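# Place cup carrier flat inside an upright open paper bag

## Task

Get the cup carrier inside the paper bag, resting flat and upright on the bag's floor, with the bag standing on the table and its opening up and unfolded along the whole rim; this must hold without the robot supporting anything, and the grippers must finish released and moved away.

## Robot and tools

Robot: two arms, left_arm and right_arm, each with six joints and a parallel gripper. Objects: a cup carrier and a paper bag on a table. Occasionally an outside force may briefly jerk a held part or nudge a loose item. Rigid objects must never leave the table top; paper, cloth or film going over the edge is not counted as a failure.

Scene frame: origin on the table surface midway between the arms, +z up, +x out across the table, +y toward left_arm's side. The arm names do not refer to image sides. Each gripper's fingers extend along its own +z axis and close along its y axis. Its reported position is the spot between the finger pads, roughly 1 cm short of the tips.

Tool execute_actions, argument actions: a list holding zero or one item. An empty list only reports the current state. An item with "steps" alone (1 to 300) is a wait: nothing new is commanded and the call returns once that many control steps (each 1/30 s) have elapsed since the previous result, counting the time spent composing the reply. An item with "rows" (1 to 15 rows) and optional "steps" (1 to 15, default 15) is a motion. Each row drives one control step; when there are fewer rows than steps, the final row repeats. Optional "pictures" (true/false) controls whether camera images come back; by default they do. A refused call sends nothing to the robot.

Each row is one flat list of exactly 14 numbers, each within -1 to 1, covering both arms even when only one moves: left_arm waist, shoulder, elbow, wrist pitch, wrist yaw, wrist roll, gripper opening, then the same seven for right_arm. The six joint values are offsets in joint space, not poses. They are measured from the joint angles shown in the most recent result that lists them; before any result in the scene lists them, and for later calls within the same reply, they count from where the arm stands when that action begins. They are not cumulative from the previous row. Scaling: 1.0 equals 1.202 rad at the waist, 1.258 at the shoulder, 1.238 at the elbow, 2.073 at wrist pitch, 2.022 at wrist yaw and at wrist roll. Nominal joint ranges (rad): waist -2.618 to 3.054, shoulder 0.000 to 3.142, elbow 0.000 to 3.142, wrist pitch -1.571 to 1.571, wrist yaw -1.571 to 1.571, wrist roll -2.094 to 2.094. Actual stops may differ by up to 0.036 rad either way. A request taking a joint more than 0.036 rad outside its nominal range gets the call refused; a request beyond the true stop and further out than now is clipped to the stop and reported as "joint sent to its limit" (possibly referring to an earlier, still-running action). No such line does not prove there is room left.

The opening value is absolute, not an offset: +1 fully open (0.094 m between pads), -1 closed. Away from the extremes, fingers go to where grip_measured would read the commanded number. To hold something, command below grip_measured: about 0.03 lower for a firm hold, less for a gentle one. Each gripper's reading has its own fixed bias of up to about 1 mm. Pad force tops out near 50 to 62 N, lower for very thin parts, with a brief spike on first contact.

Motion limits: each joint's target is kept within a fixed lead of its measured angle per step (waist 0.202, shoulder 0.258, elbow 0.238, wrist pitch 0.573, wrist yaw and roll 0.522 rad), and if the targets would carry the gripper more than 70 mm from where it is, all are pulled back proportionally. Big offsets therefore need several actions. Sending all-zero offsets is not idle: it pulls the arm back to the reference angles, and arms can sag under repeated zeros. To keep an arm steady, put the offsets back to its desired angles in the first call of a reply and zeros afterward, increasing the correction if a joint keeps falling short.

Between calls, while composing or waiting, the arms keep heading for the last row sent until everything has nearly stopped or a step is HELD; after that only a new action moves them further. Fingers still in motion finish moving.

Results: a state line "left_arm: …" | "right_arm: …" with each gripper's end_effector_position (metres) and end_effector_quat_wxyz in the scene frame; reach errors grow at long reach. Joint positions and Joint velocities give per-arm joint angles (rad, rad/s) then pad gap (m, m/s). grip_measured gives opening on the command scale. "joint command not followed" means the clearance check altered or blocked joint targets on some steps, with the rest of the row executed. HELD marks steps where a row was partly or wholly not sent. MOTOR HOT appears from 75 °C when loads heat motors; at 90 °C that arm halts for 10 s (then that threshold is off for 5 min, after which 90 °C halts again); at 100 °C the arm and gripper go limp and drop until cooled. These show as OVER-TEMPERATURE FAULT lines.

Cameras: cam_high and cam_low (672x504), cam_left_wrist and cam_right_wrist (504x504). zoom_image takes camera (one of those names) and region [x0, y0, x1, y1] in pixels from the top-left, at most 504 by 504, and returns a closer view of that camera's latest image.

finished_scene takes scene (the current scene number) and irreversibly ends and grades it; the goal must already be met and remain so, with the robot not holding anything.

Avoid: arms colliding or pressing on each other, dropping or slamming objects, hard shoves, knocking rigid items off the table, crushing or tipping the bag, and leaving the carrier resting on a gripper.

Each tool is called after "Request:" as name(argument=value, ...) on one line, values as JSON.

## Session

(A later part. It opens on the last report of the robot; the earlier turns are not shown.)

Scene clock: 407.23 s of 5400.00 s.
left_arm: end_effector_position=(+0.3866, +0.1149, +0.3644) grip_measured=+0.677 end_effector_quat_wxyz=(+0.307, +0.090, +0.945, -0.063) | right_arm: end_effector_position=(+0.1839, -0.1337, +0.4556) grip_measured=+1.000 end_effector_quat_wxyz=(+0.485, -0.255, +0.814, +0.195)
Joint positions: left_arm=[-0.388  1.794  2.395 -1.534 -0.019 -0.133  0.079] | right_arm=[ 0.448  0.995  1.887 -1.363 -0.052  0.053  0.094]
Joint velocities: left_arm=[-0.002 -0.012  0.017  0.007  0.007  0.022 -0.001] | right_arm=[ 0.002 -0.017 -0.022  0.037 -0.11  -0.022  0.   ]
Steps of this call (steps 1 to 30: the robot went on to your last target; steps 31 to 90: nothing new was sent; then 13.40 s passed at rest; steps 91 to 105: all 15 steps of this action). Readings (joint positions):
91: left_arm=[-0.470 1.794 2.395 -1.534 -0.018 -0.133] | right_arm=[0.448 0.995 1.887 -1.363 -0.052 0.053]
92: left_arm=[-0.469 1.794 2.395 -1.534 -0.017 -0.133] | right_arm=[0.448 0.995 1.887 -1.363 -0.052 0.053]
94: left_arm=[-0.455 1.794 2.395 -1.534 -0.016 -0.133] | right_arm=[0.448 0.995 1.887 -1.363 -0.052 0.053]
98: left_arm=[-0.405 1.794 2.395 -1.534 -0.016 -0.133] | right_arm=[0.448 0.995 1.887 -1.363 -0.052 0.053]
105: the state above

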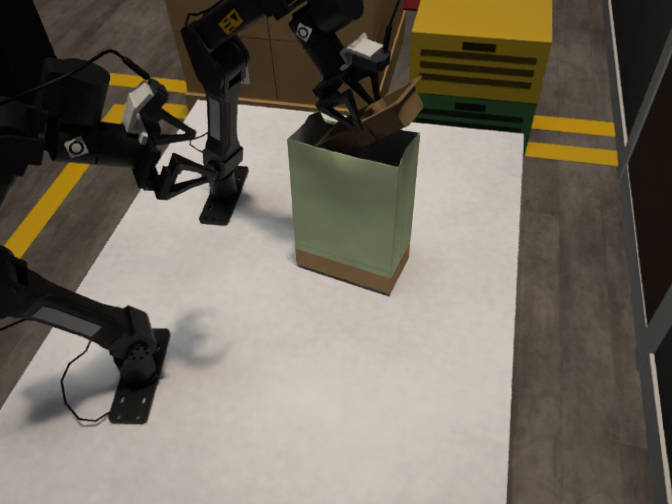

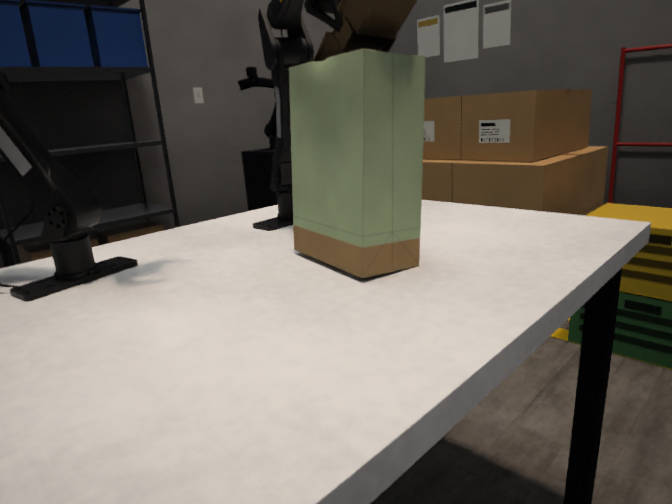

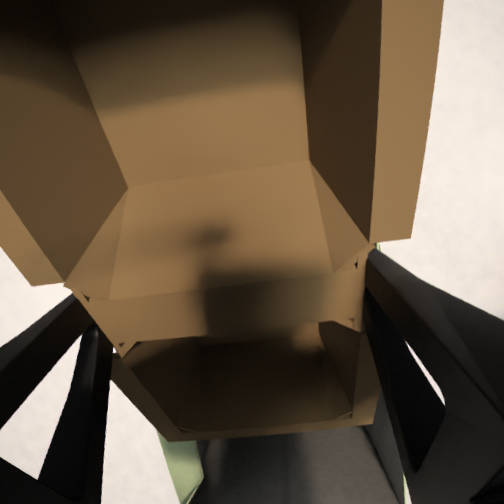

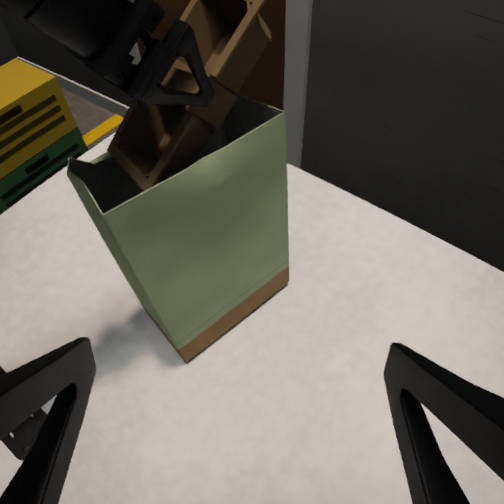

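Request:
execute_actions(actions=[{"rows":[[-0.02,0,0.02,0,0,0,0.6,0,0,0,0,0,0,1],[-0.04,0,0.02,0,0,0,0.6,0,0,0,0,0,0,1],[-0.06,0,0.02,0,0,0,0.6,0,0,0,0,0,0,1],[-0.075,0,0.02,0,0,0,0.6,0,0,0,0,0,0,1],[-0.075,-0.02,0.02,0,0,0,0.6,0,0,0,0,0,0,1],[-0.075,-0.04,0.02,0,0,0,0.6,0,0,0,0,0,0,1],[-0.075,-0.055,0,0,0,0,0.6,0,0,0,0,0,0,1],[-0.075,-0.055,-0.02,0,0,0,0.6,0,0,0,0,0,0,1],[-0.075,-0.055,-0.04,0,0,0,0.6,0,0,0,0,0,0,1]],"steps":15}])

Request:
zoom_image(camera="cam_right_wrist", region=[40,0,320,260])

Request:
zoom_image(camera="cam_high", region=[260,60,440,200])

Scene clock: 424.80 s of 5400.00 s.
left_arm: end_effector_position=(+0.3595, +0.0867, +0.3758) grip_measured=+0.677 end_effector_quat_wxyz=(+0.315, +0.133, +0.936, -0.081) | right_arm: end_effector_position=(+0.1839, -0.1337, +0.4556) grip_measured=+1.000 end_effector_quat_wxyz=(+0.485, -0.255, +0.814, +0.195)
Joint positions: left_arm=[-0.481  1.737  2.366 -1.538 -0.017 -0.133  0.079] | right_arm=[ 0.448  0.995  1.887 -1.363 -0.052  0.053  0.094]
Joint velocities: left_arm=[ 0.017 -0.012 -0.017  0.007 -0.037 -0.022 -0.001] | right_arm=[ 0.007  0.012  0.012 -0.022 -0.007  0.066  0.   ]
Steps of this call (steps 1 to 15: the robot went on to your last target; steps 16 to 90: nothing new was sent; then 14.07 s passed at rest; steps 91 to 105: all 15 steps of this action). Readings (joint positions):
91: left_arm=[-0.390 1.794 2.395 -1.534 -0.019 -0.133] | right_arm=[0.448 0.995 1.887 -1.363 -0.052 0.053]
92: left_arm=[-0.396 1.794 2.395 -1.534 -0.021 -0.133] | right_arm=[0.448 0.995 1.887 -1.363 -0.052 0.053]
94: left_arm=[-0.427 1.794 2.395 -1.534 -0.024 -0.133] | right_arm=[0.448 0.995 1.887 -1.363 -0.052 0.053]
98: left_arm=[-0.480 1.781 2.391 -1.534 -0.017 -0.133] | right_arm=[0.448 0.995 1.887 -1.363 -0.052 0.053]
105: the state above

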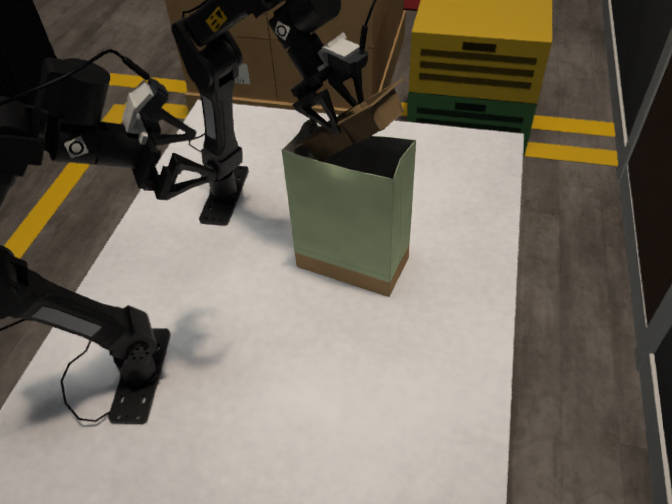

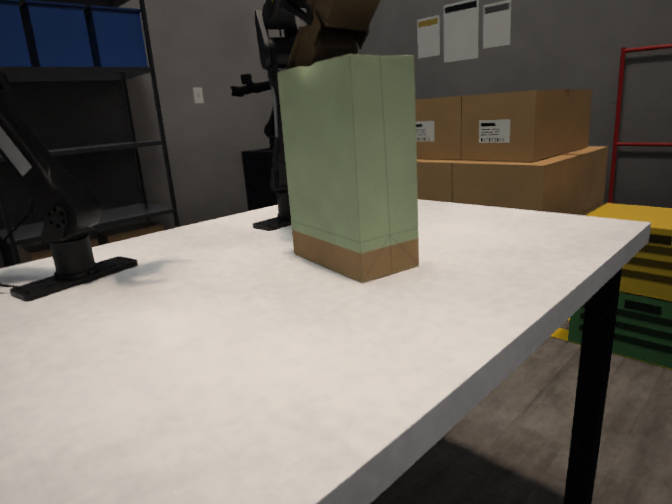

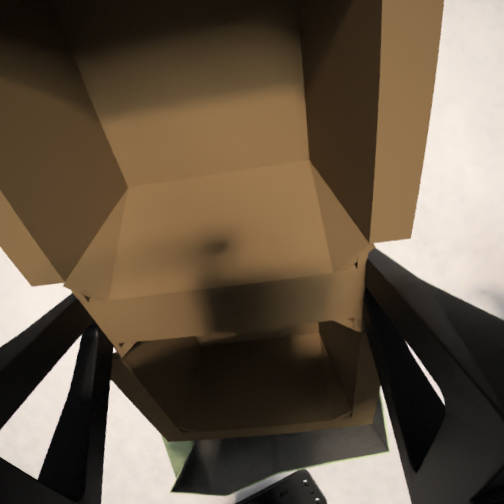

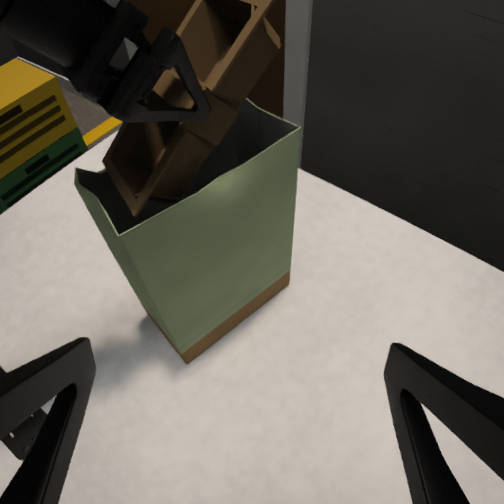

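Region (40, 0, 320, 260) of cam_right_wrist's 504x504 image, scaled by 1.800, with more detail than that image has; it fills the top 468 rows of this view, and the rest is white.

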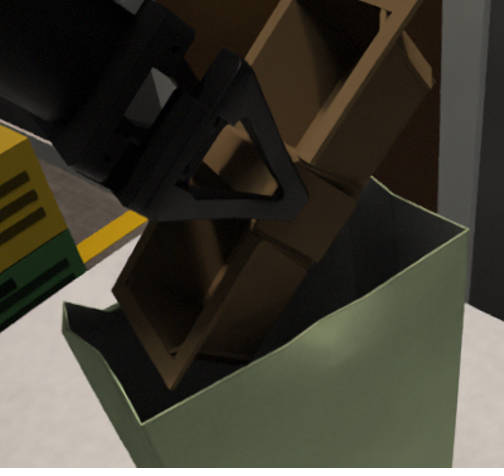

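Region (260, 60, 440, 200) of cam_high's 672x504 image, scaled by 2.800, with more detail than that image has.

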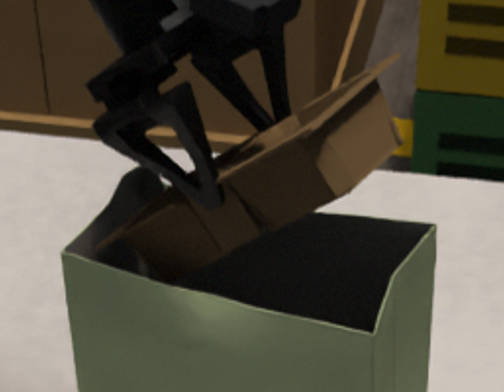

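Request:
execute_actions(actions=[{"rows":[[-0.02,0.005,0,0,0,0,0.6,0,0,0,0,0,0,1],[-0.02,0.005,0,0,0,0,0.6,0,0,0,0,0,0,1],[-0.02,0.005,0,0,0,0,0.6,0,0,0,0,0,0,1],[-0.025,0.005,-0.02,0,0,0,0.6,0,0,0,0,0,0,1],[-0.025,0.005,-0.04,0,0,0,0.6,0,0,0,0,0,0,1],[-0.025,0.005,-0.055,0,0,0,0.6,0,0,0,0,0,0,1]],"steps":15}])

Request:
zoom_image(camera="cam_right_wrist", region=[40,0,320,260])

Request:
zoom_image(camera="cam_high", region=[260,60,440,200])

Scene clock: 447.60 s of 5400.00 s.
left_arm: end_effector_position=(+0.3577, +0.0777, +0.3525) grip_measured=+0.677 end_effector_quat_wxyz=(+0.281, +0.146, +0.946, -0.075) | right_arm: end_effector_position=(+0.1839, -0.1337, +0.4556) grip_measured=+1.000 end_effector_quat_wxyz=(+0.485, -0.255, +0.814, +0.195)
Joint positions: left_arm=[-0.505  1.75   2.308 -1.54  -0.017 -0.133  0.079] | right_arm=[ 0.448  0.995  1.887 -1.363 -0.052  0.053  0.094]
Joint velocities: left_arm=[-0.007 -0.012 -0.002 -0.022  0.007 -0.007 -0.   ] | right_arm=[ 0.002  0.007 -0.007  0.051 -0.022  0.037  0.   ]
Steps of this call (steps 1 to 15: the robot went on to your last target; steps 16 to 90: nothing new was sent; then 19.30 s passed at rest; steps 91 to 105: all 15 steps of this action). Readings (joint positions):
91: left_arm=[-0.483 1.737 2.366 -1.538 -0.017 -0.133] | right_arm=[0.448 0.995 1.887 -1.363 -0.052 0.053]
92: left_arm=[-0.486 1.737 2.366 -1.538 -0.017 -0.133] | right_arm=[0.448 0.995 1.887 -1.363 -0.052 0.053]
94: left_arm=[-0.496 1.737 2.366 -1.538 -0.017 -0.133] | right_arm=[0.448 0.995 1.887 -1.363 -0.052 0.053]
98: left_arm=[-0.505 1.739 2.327 -1.537 -0.017 -0.133] | right_arm=[0.448 0.995 1.887 -1.363 -0.052 0.053]
105: the state above

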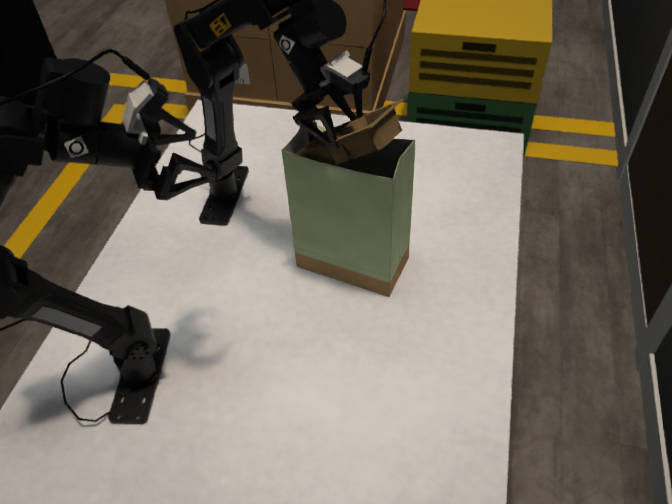

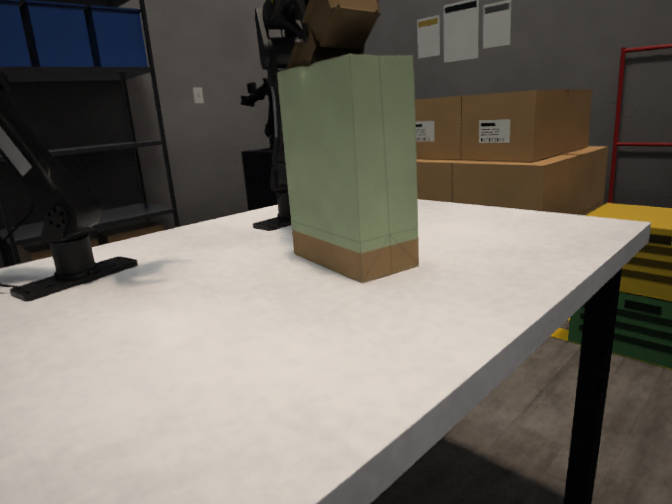

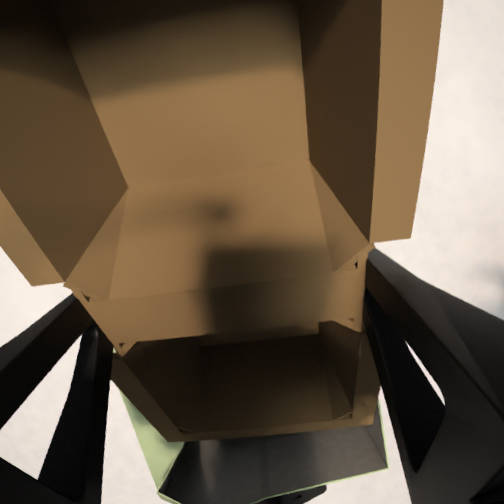

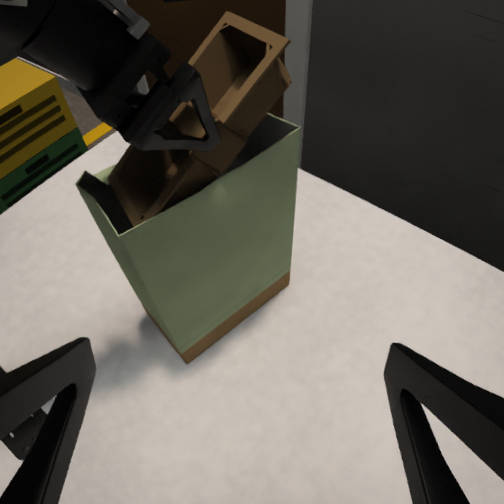

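Region (40, 0, 320, 260) of cam_right_wrist's 504x504 image, scaled by 1.800, with more detail than that image has; it fills the top 468 rows of this view, and the rest is white.

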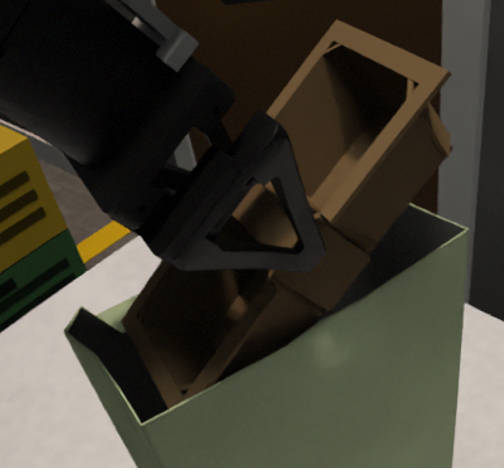

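Region (260, 60, 440, 200) of cam_high's 672x504 image, scaled by 2.800, with more detail than that image has.

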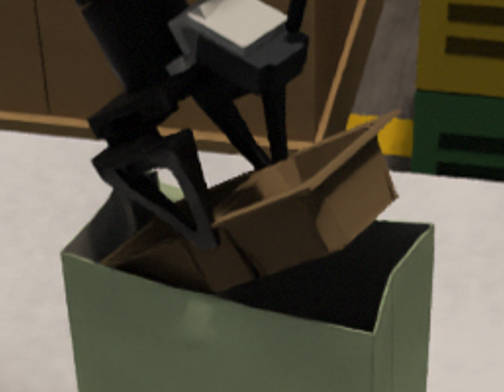

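Request:
execute_actions(actions=[{"rows":[[0,0,0.03,0,0,0,0.6,0,0,0,0,0,0,1],[0,0,0.05,0,0,0,0.6,0,0,0,0,0,0,1],[0,0,0.065,0,0,0,0.6,0,0,0,0,0,0,1],[0,0,0.065,0,0,0,0.6,0,0,0,0,0,0,1],[0,0,0.065,0,0,0,0.6,0,0,0,0,0,0,1],[0.01,0,0.065,0,0,-0.03,0.6,0,0,0,0,0,0,1],[0.02,0,0.065,0,0,-0.06,0.6,0,0,0,0,0,0,1],[0.03,0,0.065,0,0,-0.09,0.6,0,0,0,0,0,0,1],[0.035,0,0.065,0,0,-0.12,0.6,0,0,0,0,0,0,1],[0.04,0,0.065,0,0,-0.14,0.6,0,0,0,0,0,0,1]],"steps":15}], pictures=false)

Request:
execute_actions(actions=[{"steps":12}])

Request:
zoom_image(camera="cam_right_wrist", region=[40,0,320,260])

Request:
zoom_image(camera="cam_high", region=[260,60,440,200])

Scene clock: 464.70 s of 5400.00 s.
left_arm: end_effector_position=(+0.3658, +0.0927, +0.3654) grip_measured=+0.677 end_effector_quat_wxyz=(+0.290, +0.018, +0.951, -0.107) | right_arm: end_effector_position=(+0.1839, -0.1337, +0.4556) grip_measured=+1.000 end_effector_quat_wxyz=(+0.485, -0.255, +0.814, +0.195)
Joint positions: left_arm=[-0.46   1.756  2.359 -1.545 -0.017 -0.358  0.079] | right_arm=[ 0.448  0.995  1.887 -1.363 -0.052  0.053  0.094]
Joint velocities: left_arm=[-0.017 -0.002  0.002 -0.037 -0.022 -0.403  0.001] | right_arm=[ 0.002  0.007 -0.007 -0.007 -0.007 -0.037  0.   ]
Steps of this call (steps 1 to 15: the robot went on to your last target; steps 16 to 90: nothing new was sent; then 13.60 s passed at rest; steps 91 to 105: all 15 steps of this action). Readings (joint positions):
91: left_arm=[-0.505 1.750 2.308 -1.540 -0.017 -0.133] | right_arm=[0.448 0.995 1.887 -1.363 -0.052 0.053]
92: left_arm=[-0.505 1.751 2.313 -1.542 -0.017 -0.133] | right_arm=[0.448 0.995 1.887 -1.363 -0.052 0.053]
94: left_arm=[-0.505 1.756 2.335 -1.545 -0.017 -0.133] | right_arm=[0.448 0.995 1.887 -1.363 -0.052 0.053]
98: left_arm=[-0.497 1.756 2.359 -1.545 -0.017 -0.184] | right_arm=[0.448 0.995 1.887 -1.363 -0.052 0.053]
105: the state above

Scene clock: 465.10 s of 5400.00 s.
left_arm: end_effector_position=(+0.3658, +0.0927, +0.3654) grip_measured=+0.677 end_effector_quat_wxyz=(+0.288, -0.004, +0.951, -0.113) | right_arm: end_effector_position=(+0.1839, -0.1337, +0.4556) grip_measured=+1.000 end_effector_quat_wxyz=(+0.485, -0.255, +0.814, +0.195)
Joint positions: left_arm=[-0.46   1.756  2.359 -1.545 -0.017 -0.404  0.079] | right_arm=[ 0.448  0.995  1.887 -1.363 -0.052  0.053  0.094]
Joint velocities: left_arm=[ 0.017  0.002  0.002 -0.022 -0.022 -0.022  0.   ] | right_arm=[-0.017 -0.017  0.007  0.022  0.022  0.007  0.   ]
Steps of this call (steps 1 to 12: the robot went on to your last target). Readings (joint positions):
1: left_arm=[-0.460 1.756 2.359 -1.545 -0.017 -0.367] | right_arm=[0.448 0.995 1.887 -1.363 -0.052 0.053]
2: left_arm=[-0.460 1.756 2.359 -1.545 -0.017 -0.375] | right_arm=[0.448 0.995 1.887 -1.363 -0.052 0.053]
4: left_arm=[-0.460 1.756 2.359 -1.545 -0.017 -0.387] | right_arm=[0.448 0.995 1.887 -1.363 -0.052 0.053]
8: left_arm=[-0.460 1.756 2.359 -1.545 -0.017 -0.399] | right_arm=[0.448 0.995 1.887 -1.363 -0.052 0.053]
12: the state above

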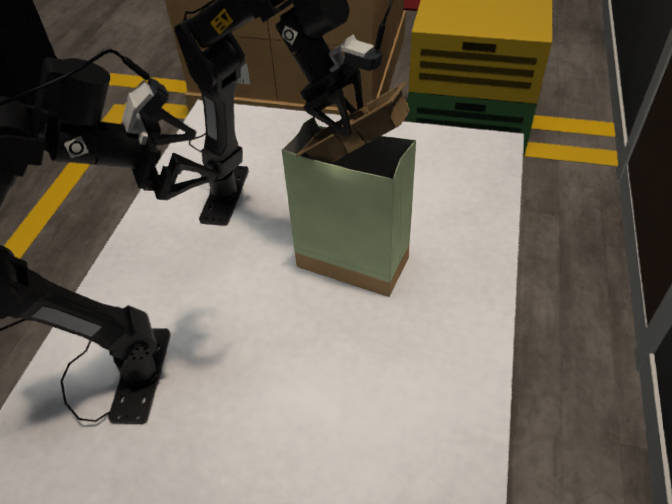

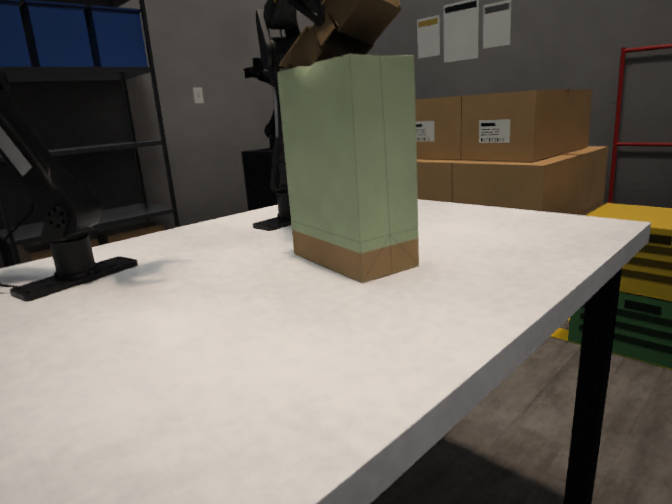

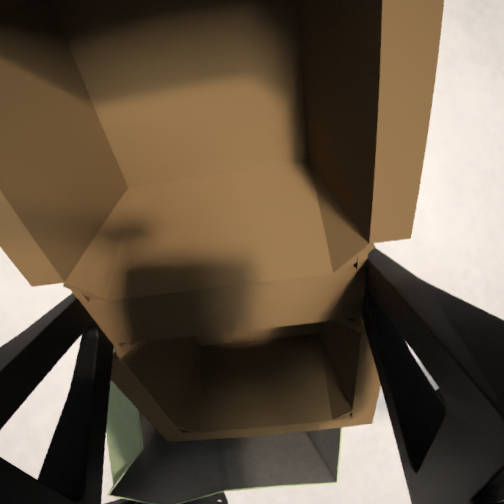

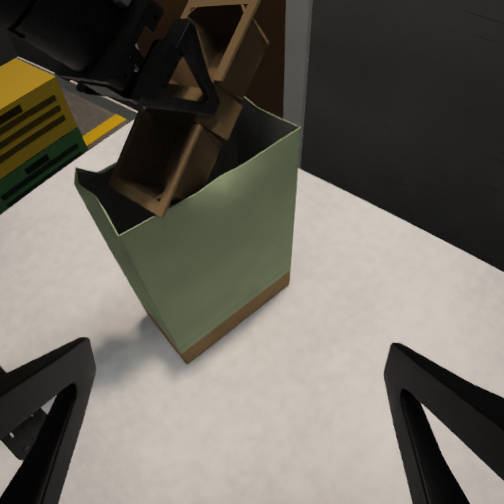

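Region (40, 0, 320, 260) of cam_right_wrist's 504x504 image, scaled by 1.800, with more detail than that image has; it fills the top 468 rows of this view, and the rest is white.

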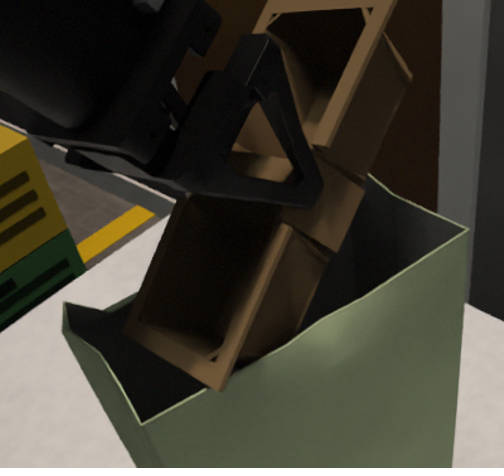

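Region (260, 60, 440, 200) of cam_high's 672x504 image, scaled by 2.800, with more detail than that image has.

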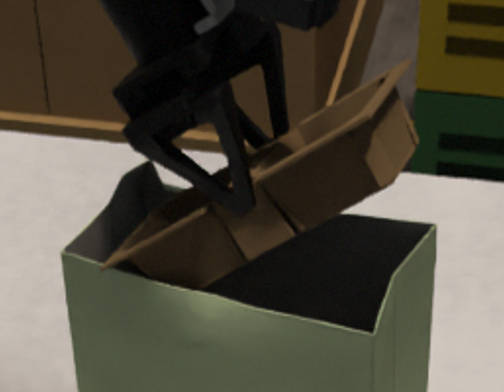

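Request:
execute_actions(actions=[{"rows":[[0,0,0.05,0,0,0,0.6,0,0,0,0,0,0,1],[0,0,0.08,0,0,0,0.6,0,0,0,0,0,0,1],[0,0,0.1,0,0,0,0.6,0,0,0,0,0,0,1],[0,0,0.1,0,0,0,0.6,0,0,0,0,0,0,1],[0,0,0.1,0,0,0,0.6,0,0,0,0,0,0,1],[0,0,0.1,0,0,0,0.6,0,0,0,0,0,0,1],[0,0,0.1,0,0,0,0.6,0,0,0,0,0,0,1],[0.03,0,0.1,0,0.04,0,0.6,0,0,0,0,0,0,1],[0.06,0,0.1,0,0.08,0,0.6,0,0,0,0,0,0,1],[0.09,0,0.1,0,0.12,0,0.6,0,0,0,0,0,0,1],[0.12,0,0.1,0,0.16,0,0.6,0,0,0,0,0,0,1],[0.15,0,0.1,0,0.2,0,0.6,0,0,0,0,0,0,1]],"steps":15}], pictures=false)

Request:
execute_actions(actions=[{"steps":12}])

Request:
zoom_image(camera="cam_right_wrist", region=[40,0,320,260])

Request:
zoom_image(camera="cam_high", region=[260,60,440,200])

Scene clock: 484.73 s of 5400.00 s.
left_arm: end_effector_position=(+0.3724, +0.1117, +0.3961) grip_measured=+0.677 end_effector_quat_wxyz=(+0.291, -0.042, +0.930, -0.221) | right_arm: end_effector_position=(+0.1839, -0.1337, +0.4556) grip_measured=+1.000 end_effector_quat_wxyz=(+0.485, -0.255, +0.814, +0.195)
Joint positions: left_arm=[-0.28   1.764  2.456 -1.552  0.257 -0.407  0.079] | right_arm=[ 0.448  0.995  1.887 -1.363 -0.052  0.053  0.094]
Joint velocities: left_arm=[ 0.291 -0.002  0.002 -0.007  0.652  0.037 -0.   ] | right_arm=[-0.027 -0.002  0.002  0.051  0.022 -0.037  0.   ]
Steps of this call (steps 1 to 30: the robot went on to your last target; steps 31 to 90: nothing new was sent; then 16.13 s passed at rest; steps 91 to 105: all 15 steps of this action). Readings (joint positions):
91: left_arm=[-0.460 1.757 2.363 -1.547 -0.017 -0.407] | right_arm=[0.448 0.995 1.887 -1.363 -0.052 0.053]
92: left_arm=[-0.460 1.761 2.378 -1.552 -0.017 -0.407] | right_arm=[0.448 0.995 1.887 -1.363 -0.052 0.053]
94: left_arm=[-0.460 1.769 2.418 -1.553 -0.017 -0.407] | right_arm=[0.448 0.995 1.887 -1.363 -0.052 0.053]
98: left_arm=[-0.456 1.765 2.454 -1.552 -0.005 -0.407] | right_arm=[0.448 0.995 1.887 -1.363 -0.052 0.053]
105: the state above

Scene clock: 485.13 s of 5400.00 s.
left_arm: end_effector_position=(+0.3653, +0.0962, +0.4006) grip_measured=+0.677 end_effector_quat_wxyz=(+0.273, -0.025, +0.924, -0.267) | right_arm: end_effector_position=(+0.1839, -0.1337, +0.4556) grip_measured=+1.000 end_effector_quat_wxyz=(+0.485, -0.255, +0.814, +0.195)
Joint positions: left_arm=[-0.275  1.764  2.456 -1.552  0.366 -0.407  0.079] | right_arm=[ 0.448  0.995  1.887 -1.363 -0.052  0.053  0.094]
Joint velocities: left_arm=[-0.002 -0.012  0.007  0.051  0.037  0.007  0.002] | right_arm=[ 0.012  0.007 -0.002  0.051 -0.022 -0.11   0.   ]
Steps of this call (steps 1 to 12: the robot went on to your last target). Readings (joint positions):
1: left_arm=[-0.275 1.764 2.456 -1.552 0.277 -0.407] | right_arm=[0.448 0.995 1.887 -1.363 -0.052 0.053]
2: left_arm=[-0.275 1.764 2.456 -1.552 0.295 -0.407] | right_arm=[0.448 0.995 1.887 -1.363 -0.052 0.053]
4: left_arm=[-0.275 1.764 2.456 -1.552 0.326 -0.407] | right_arm=[0.448 0.995 1.887 -1.363 -0.052 0.053]
8: left_arm=[-0.275 1.764 2.456 -1.552 0.355 -0.407] | right_arm=[0.448 0.995 1.887 -1.363 -0.052 0.053]
12: the state above

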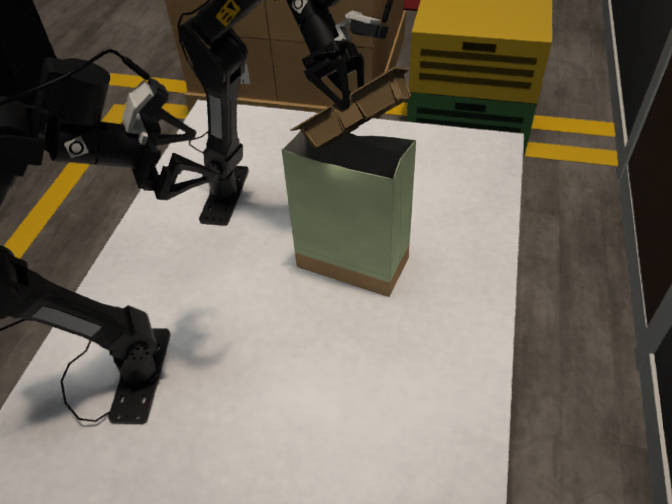

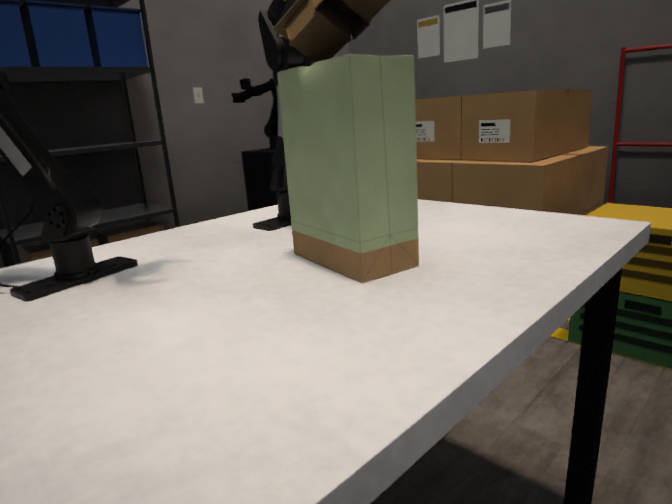

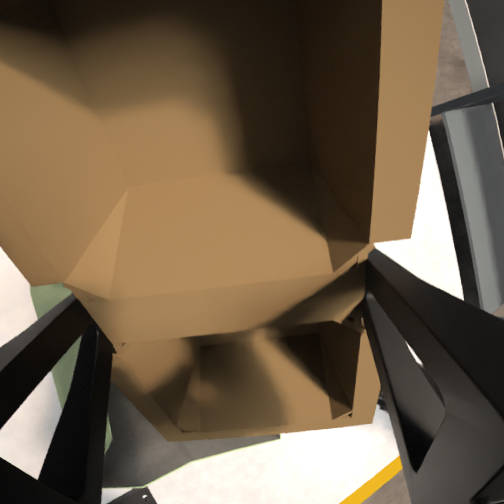

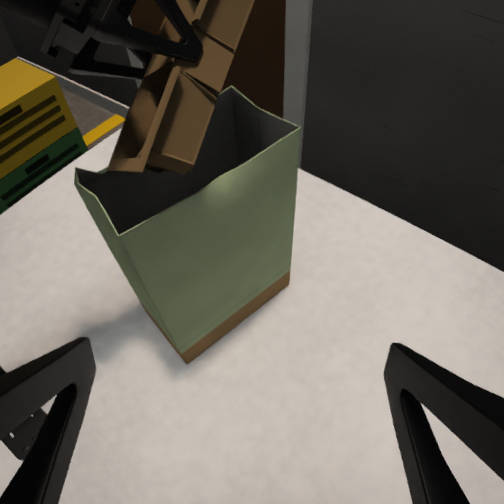

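Region (40, 0, 320, 260) of cam_right_wrist's 504x504 image, scaled by 1.800, with more detail than that image has; it fills the top 468 rows of this view, and the rest is white.

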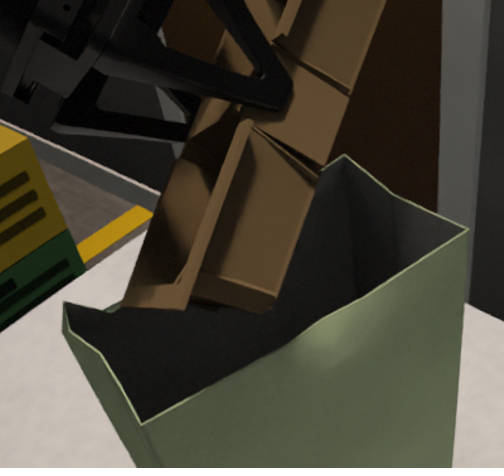

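Region (260, 60, 440, 200) of cam_high's 672x504 image, scaled by 2.800, with more detail than that image has.

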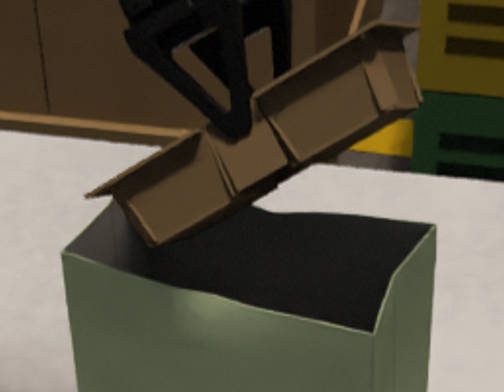

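Request:
execute_actions(actions=[{"rows":[[-0.06,0,0.02,0,0,0.19,0.6,0,0,0,0,0,0,1]],"steps":15}], pictures=false)

Request:
execute_actions(actions=[{"steps":10}])

Request:
zoom_image(camera="cam_right_wrist", region=[40,0,320,260])

Request:
zoom_image(camera="cam_high", region=[260,60,440,200])

Scene clock: 497.13 s of 5400.00 s.
left_arm: end_effector_position=(+0.3542, +0.0714, +0.4004) grip_measured=+0.677 end_effector_quat_wxyz=(+0.309, +0.173, +0.908, -0.224) | right_arm: end_effector_position=(+0.1839, -0.1337, +0.4556) grip_measured=+1.000 end_effector_quat_wxyz=(+0.485, -0.255, +0.814, +0.195)
Joint positions: left_arm=[-0.348  1.764  2.456 -1.552  0.364 -0.049  0.079] | right_arm=[ 0.448  0.995  1.887 -1.363 -0.052  0.053  0.094]
Joint velocities: left_arm=[ 0.002 -0.007 -0.017  0.022  0.022  0.11  -0.   ] | right_arm=[-0.017  0.022 -0.007  0.051 -0.051  0.007  0.   ]
Steps of this call (steps 1 to 30: the robot went on to your last target; steps 31 to 90: nothing new was sent; then 8.50 s passed at rest; steps 91 to 105: all 15 steps of this action). Readings (joint positions):
91: left_arm=[-0.283 1.764 2.456 -1.552 0.367 -0.353] | right_arm=[0.448 0.995 1.887 -1.363 -0.052 0.053]
92: left_arm=[-0.298 1.764 2.456 -1.552 0.362 -0.289] | right_arm=[0.448 0.995 1.887 -1.363 -0.052 0.053]
94: left_arm=[-0.332 1.764 2.456 -1.552 0.362 -0.197] | right_arm=[0.448 0.995 1.887 -1.363 -0.052 0.053]
98: left_arm=[-0.348 1.764 2.456 -1.552 0.364 -0.100] | right_arm=[0.448 0.995 1.887 -1.363 -0.052 0.053]
105: the state above

Scene clock: 497.47 s of 5400.00 s.
left_arm: end_effector_position=(+0.3542, +0.0714, +0.4004) grip_measured=+0.677 end_effector_quat_wxyz=(+0.310, +0.178, +0.907, -0.223) | right_arm: end_effector_position=(+0.1839, -0.1337, +0.4556) grip_measured=+1.000 end_effector_quat_wxyz=(+0.485, -0.255, +0.814, +0.195)
Joint positions: left_arm=[-0.348  1.764  2.456 -1.552  0.364 -0.036  0.079] | right_arm=[ 0.448  0.995  1.887 -1.363 -0.052  0.053  0.094]
Joint velocities: left_arm=[-0.007  0.012 -0.002 -0.051 -0.022 -0.007 -0.   ] | right_arm=[-0.017  0.022  0.027  0.007 -0.022 -0.095  0.   ]
Steps of this call (steps 1 to 10: the robot went on to your last target). Readings (joint positions):
1: left_arm=[-0.348 1.764 2.456 -1.552 0.364 -0.046] | right_arm=[0.448 0.995 1.887 -1.363 -0.052 0.053]
2: left_arm=[-0.348 1.764 2.456 -1.552 0.364 -0.044] | right_arm=[0.448 0.995 1.887 -1.363 -0.052 0.053]
4: left_arm=[-0.348 1.764 2.456 -1.552 0.364 -0.041] | right_arm=[0.448 0.995 1.887 -1.363 -0.052 0.053]
8: left_arm=[-0.348 1.764 2.456 -1.552 0.364 -0.037] | right_arm=[0.448 0.995 1.887 -1.363 -0.052 0.053]
10: the state above

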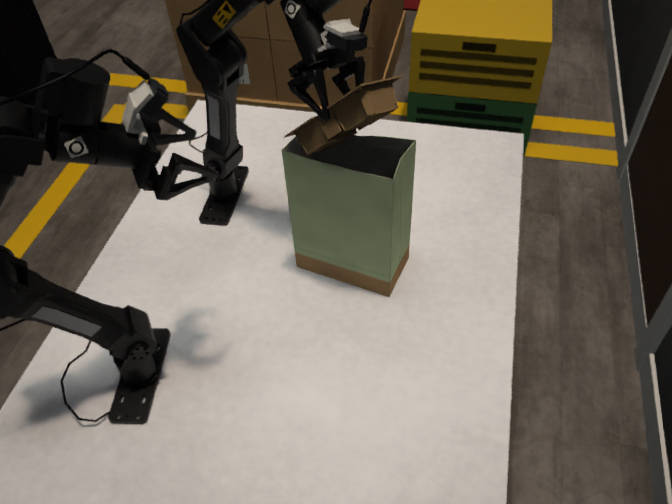

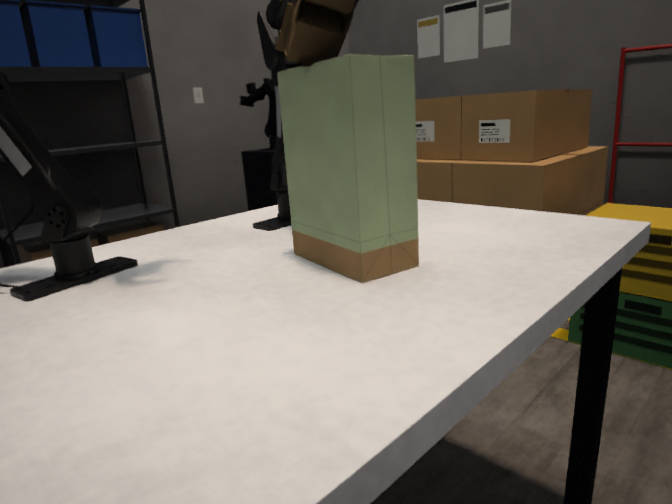

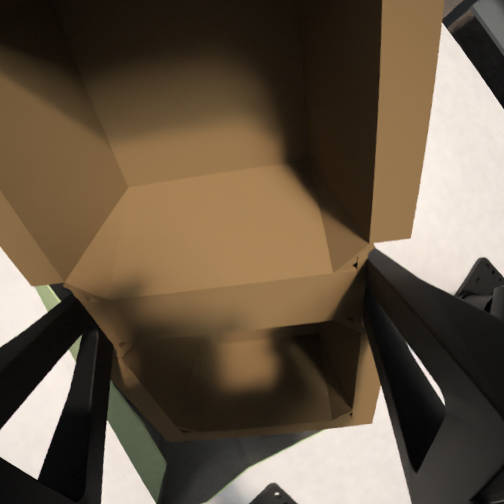

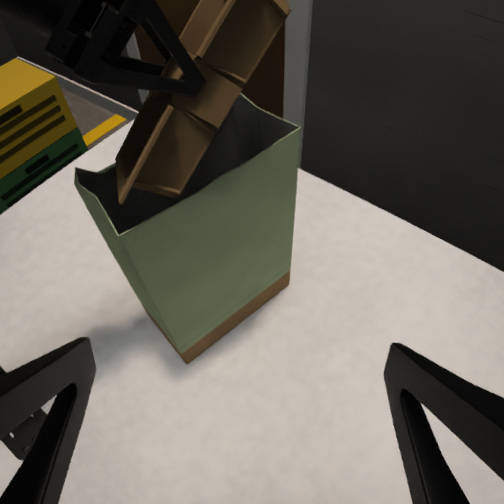

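Region (40, 0, 320, 260) of cam_right_wrist's 504x504 image, scaled by 1.800, with more detail than that image has; it fills the top 468 rows of this view, and the rest is white.

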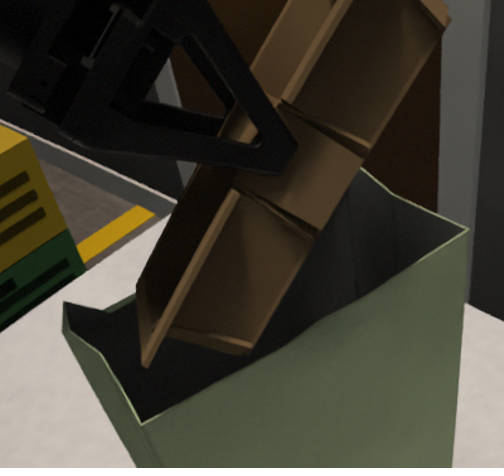

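Region (260, 60, 440, 200) of cam_high's 672x504 image, scaled by 2.800, with more detail than that image has.

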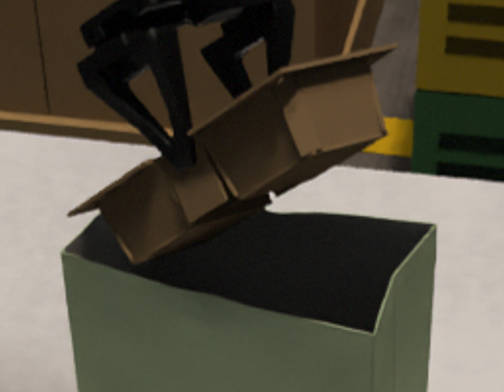

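Request:
execute_actions(actions=[{"rows":[[0.02,0.03,0.01,0,0,0,0.6,0,0,0,0,0,0,1],[0.02,0.03,0.01,0,0,0,0.6,0,0,0,0,0,0,1],[0.02,0.045,0.01,0,0,0,0.6,0,0,0,0,0,0,1],[0.02,0.045,0.01,0,0,0,0.6,0,0,0,0,0,0,1],[0.02,0.05,-0.01,0,0,0,0.6,0,0,0,0,0,0,1]],"steps":15}])

Request:
zoom_image(camera="cam_right_wrist", region=[40,0,320,260])

Request:
zoom_image(camera="cam_high", region=[260,60,440,200])

Scene clock: 506.73 s of 5400.00 s.
left_arm: end_effector_position=(+0.3773, +0.0727, +0.3718) grip_measured=+0.677 end_effector_quat_wxyz=(+0.276, +0.165, +0.922, -0.214) | right_arm: end_effector_position=(+0.1839, -0.1337, +0.4556) grip_measured=+1.000 end_effector_quat_wxyz=(+0.485, -0.255, +0.814, +0.195)
Joint positions: left_arm=[-0.33   1.842  2.456 -1.553  0.359 -0.035  0.079] | right_arm=[ 0.448  0.995  1.887 -1.363 -0.052  0.053  0.094]
Joint velocities: left_arm=[-0.007  0.007 -0.007  0.007 -0.051 -0.066  0.   ] | right_arm=[-0.007 -0.012  0.007  0.037  0.037 -0.051  0.   ]
Steps of this call (steps 1 to 30: the robot went on to your last target; steps 31 to 90: nothing new was sent; then 5.77 s passed at rest; steps 91 to 105: all 15 steps of this action). Readings (joint positions):
91: left_arm=[-0.346 1.767 2.456 -1.553 0.364 -0.035] | right_arm=[0.448 0.995 1.887 -1.363 -0.052 0.053]
92: left_arm=[-0.343 1.770 2.456 -1.553 0.364 -0.035] | right_arm=[0.448 0.995 1.887 -1.363 -0.052 0.053]
94: left_arm=[-0.334 1.785 2.456 -1.553 0.364 -0.035] | right_arm=[0.448 0.995 1.887 -1.363 -0.052 0.053]
98: left_arm=[-0.330 1.826 2.456 -1.553 0.361 -0.035] | right_arm=[0.448 0.995 1.887 -1.363 -0.052 0.053]
105: the state above

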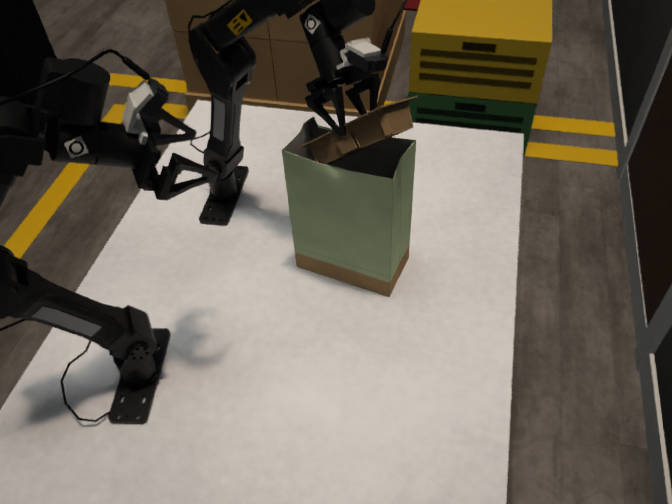

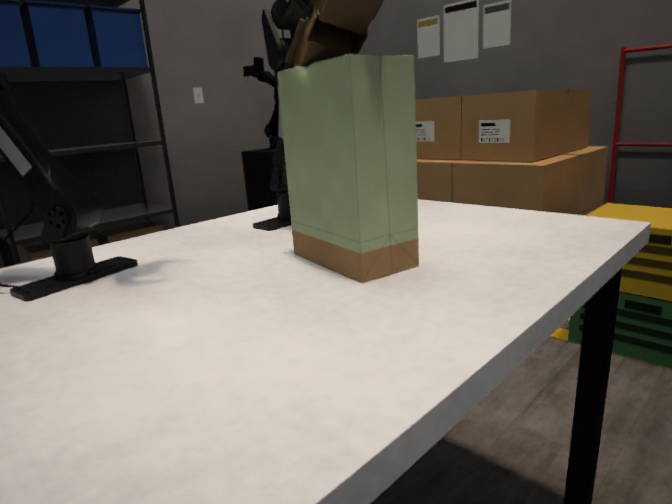

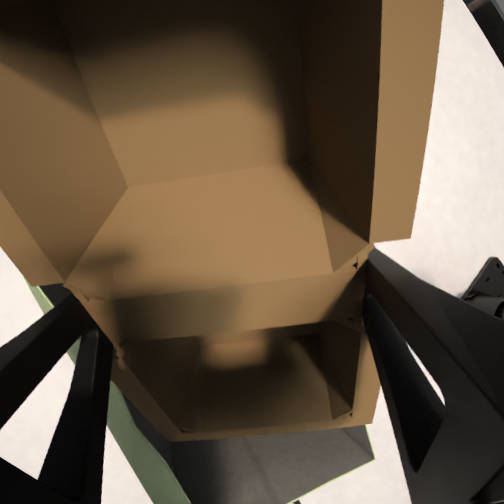

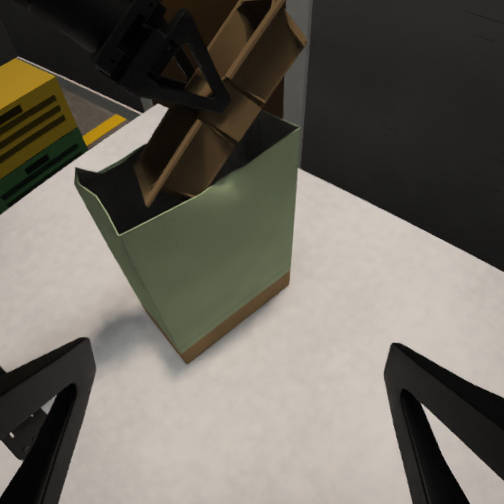

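Region (40, 0, 320, 260) of cam_right_wrist's 504x504 image, scaled by 1.800, with more detail than that image has; it fills the top 468 rows of this view, and the rest is white.

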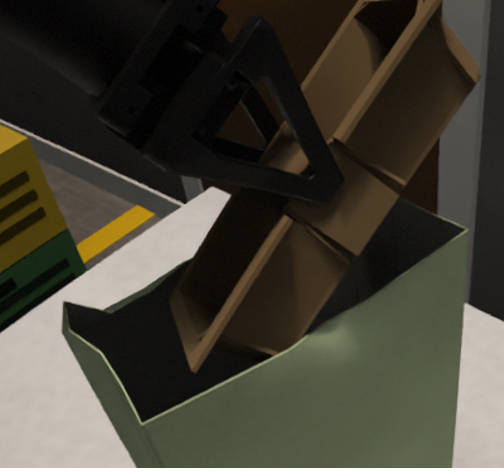

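Region (260, 60, 440, 200) of cam_high's 672x504 image, scaled by 2.800, with more detail than that image has.

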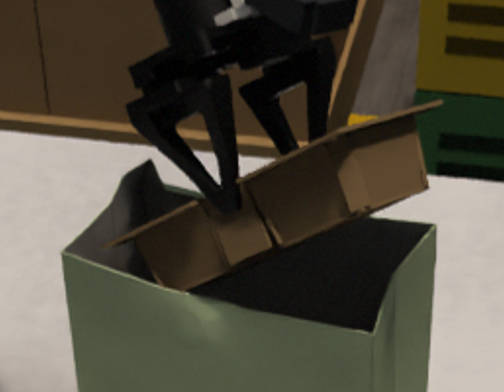

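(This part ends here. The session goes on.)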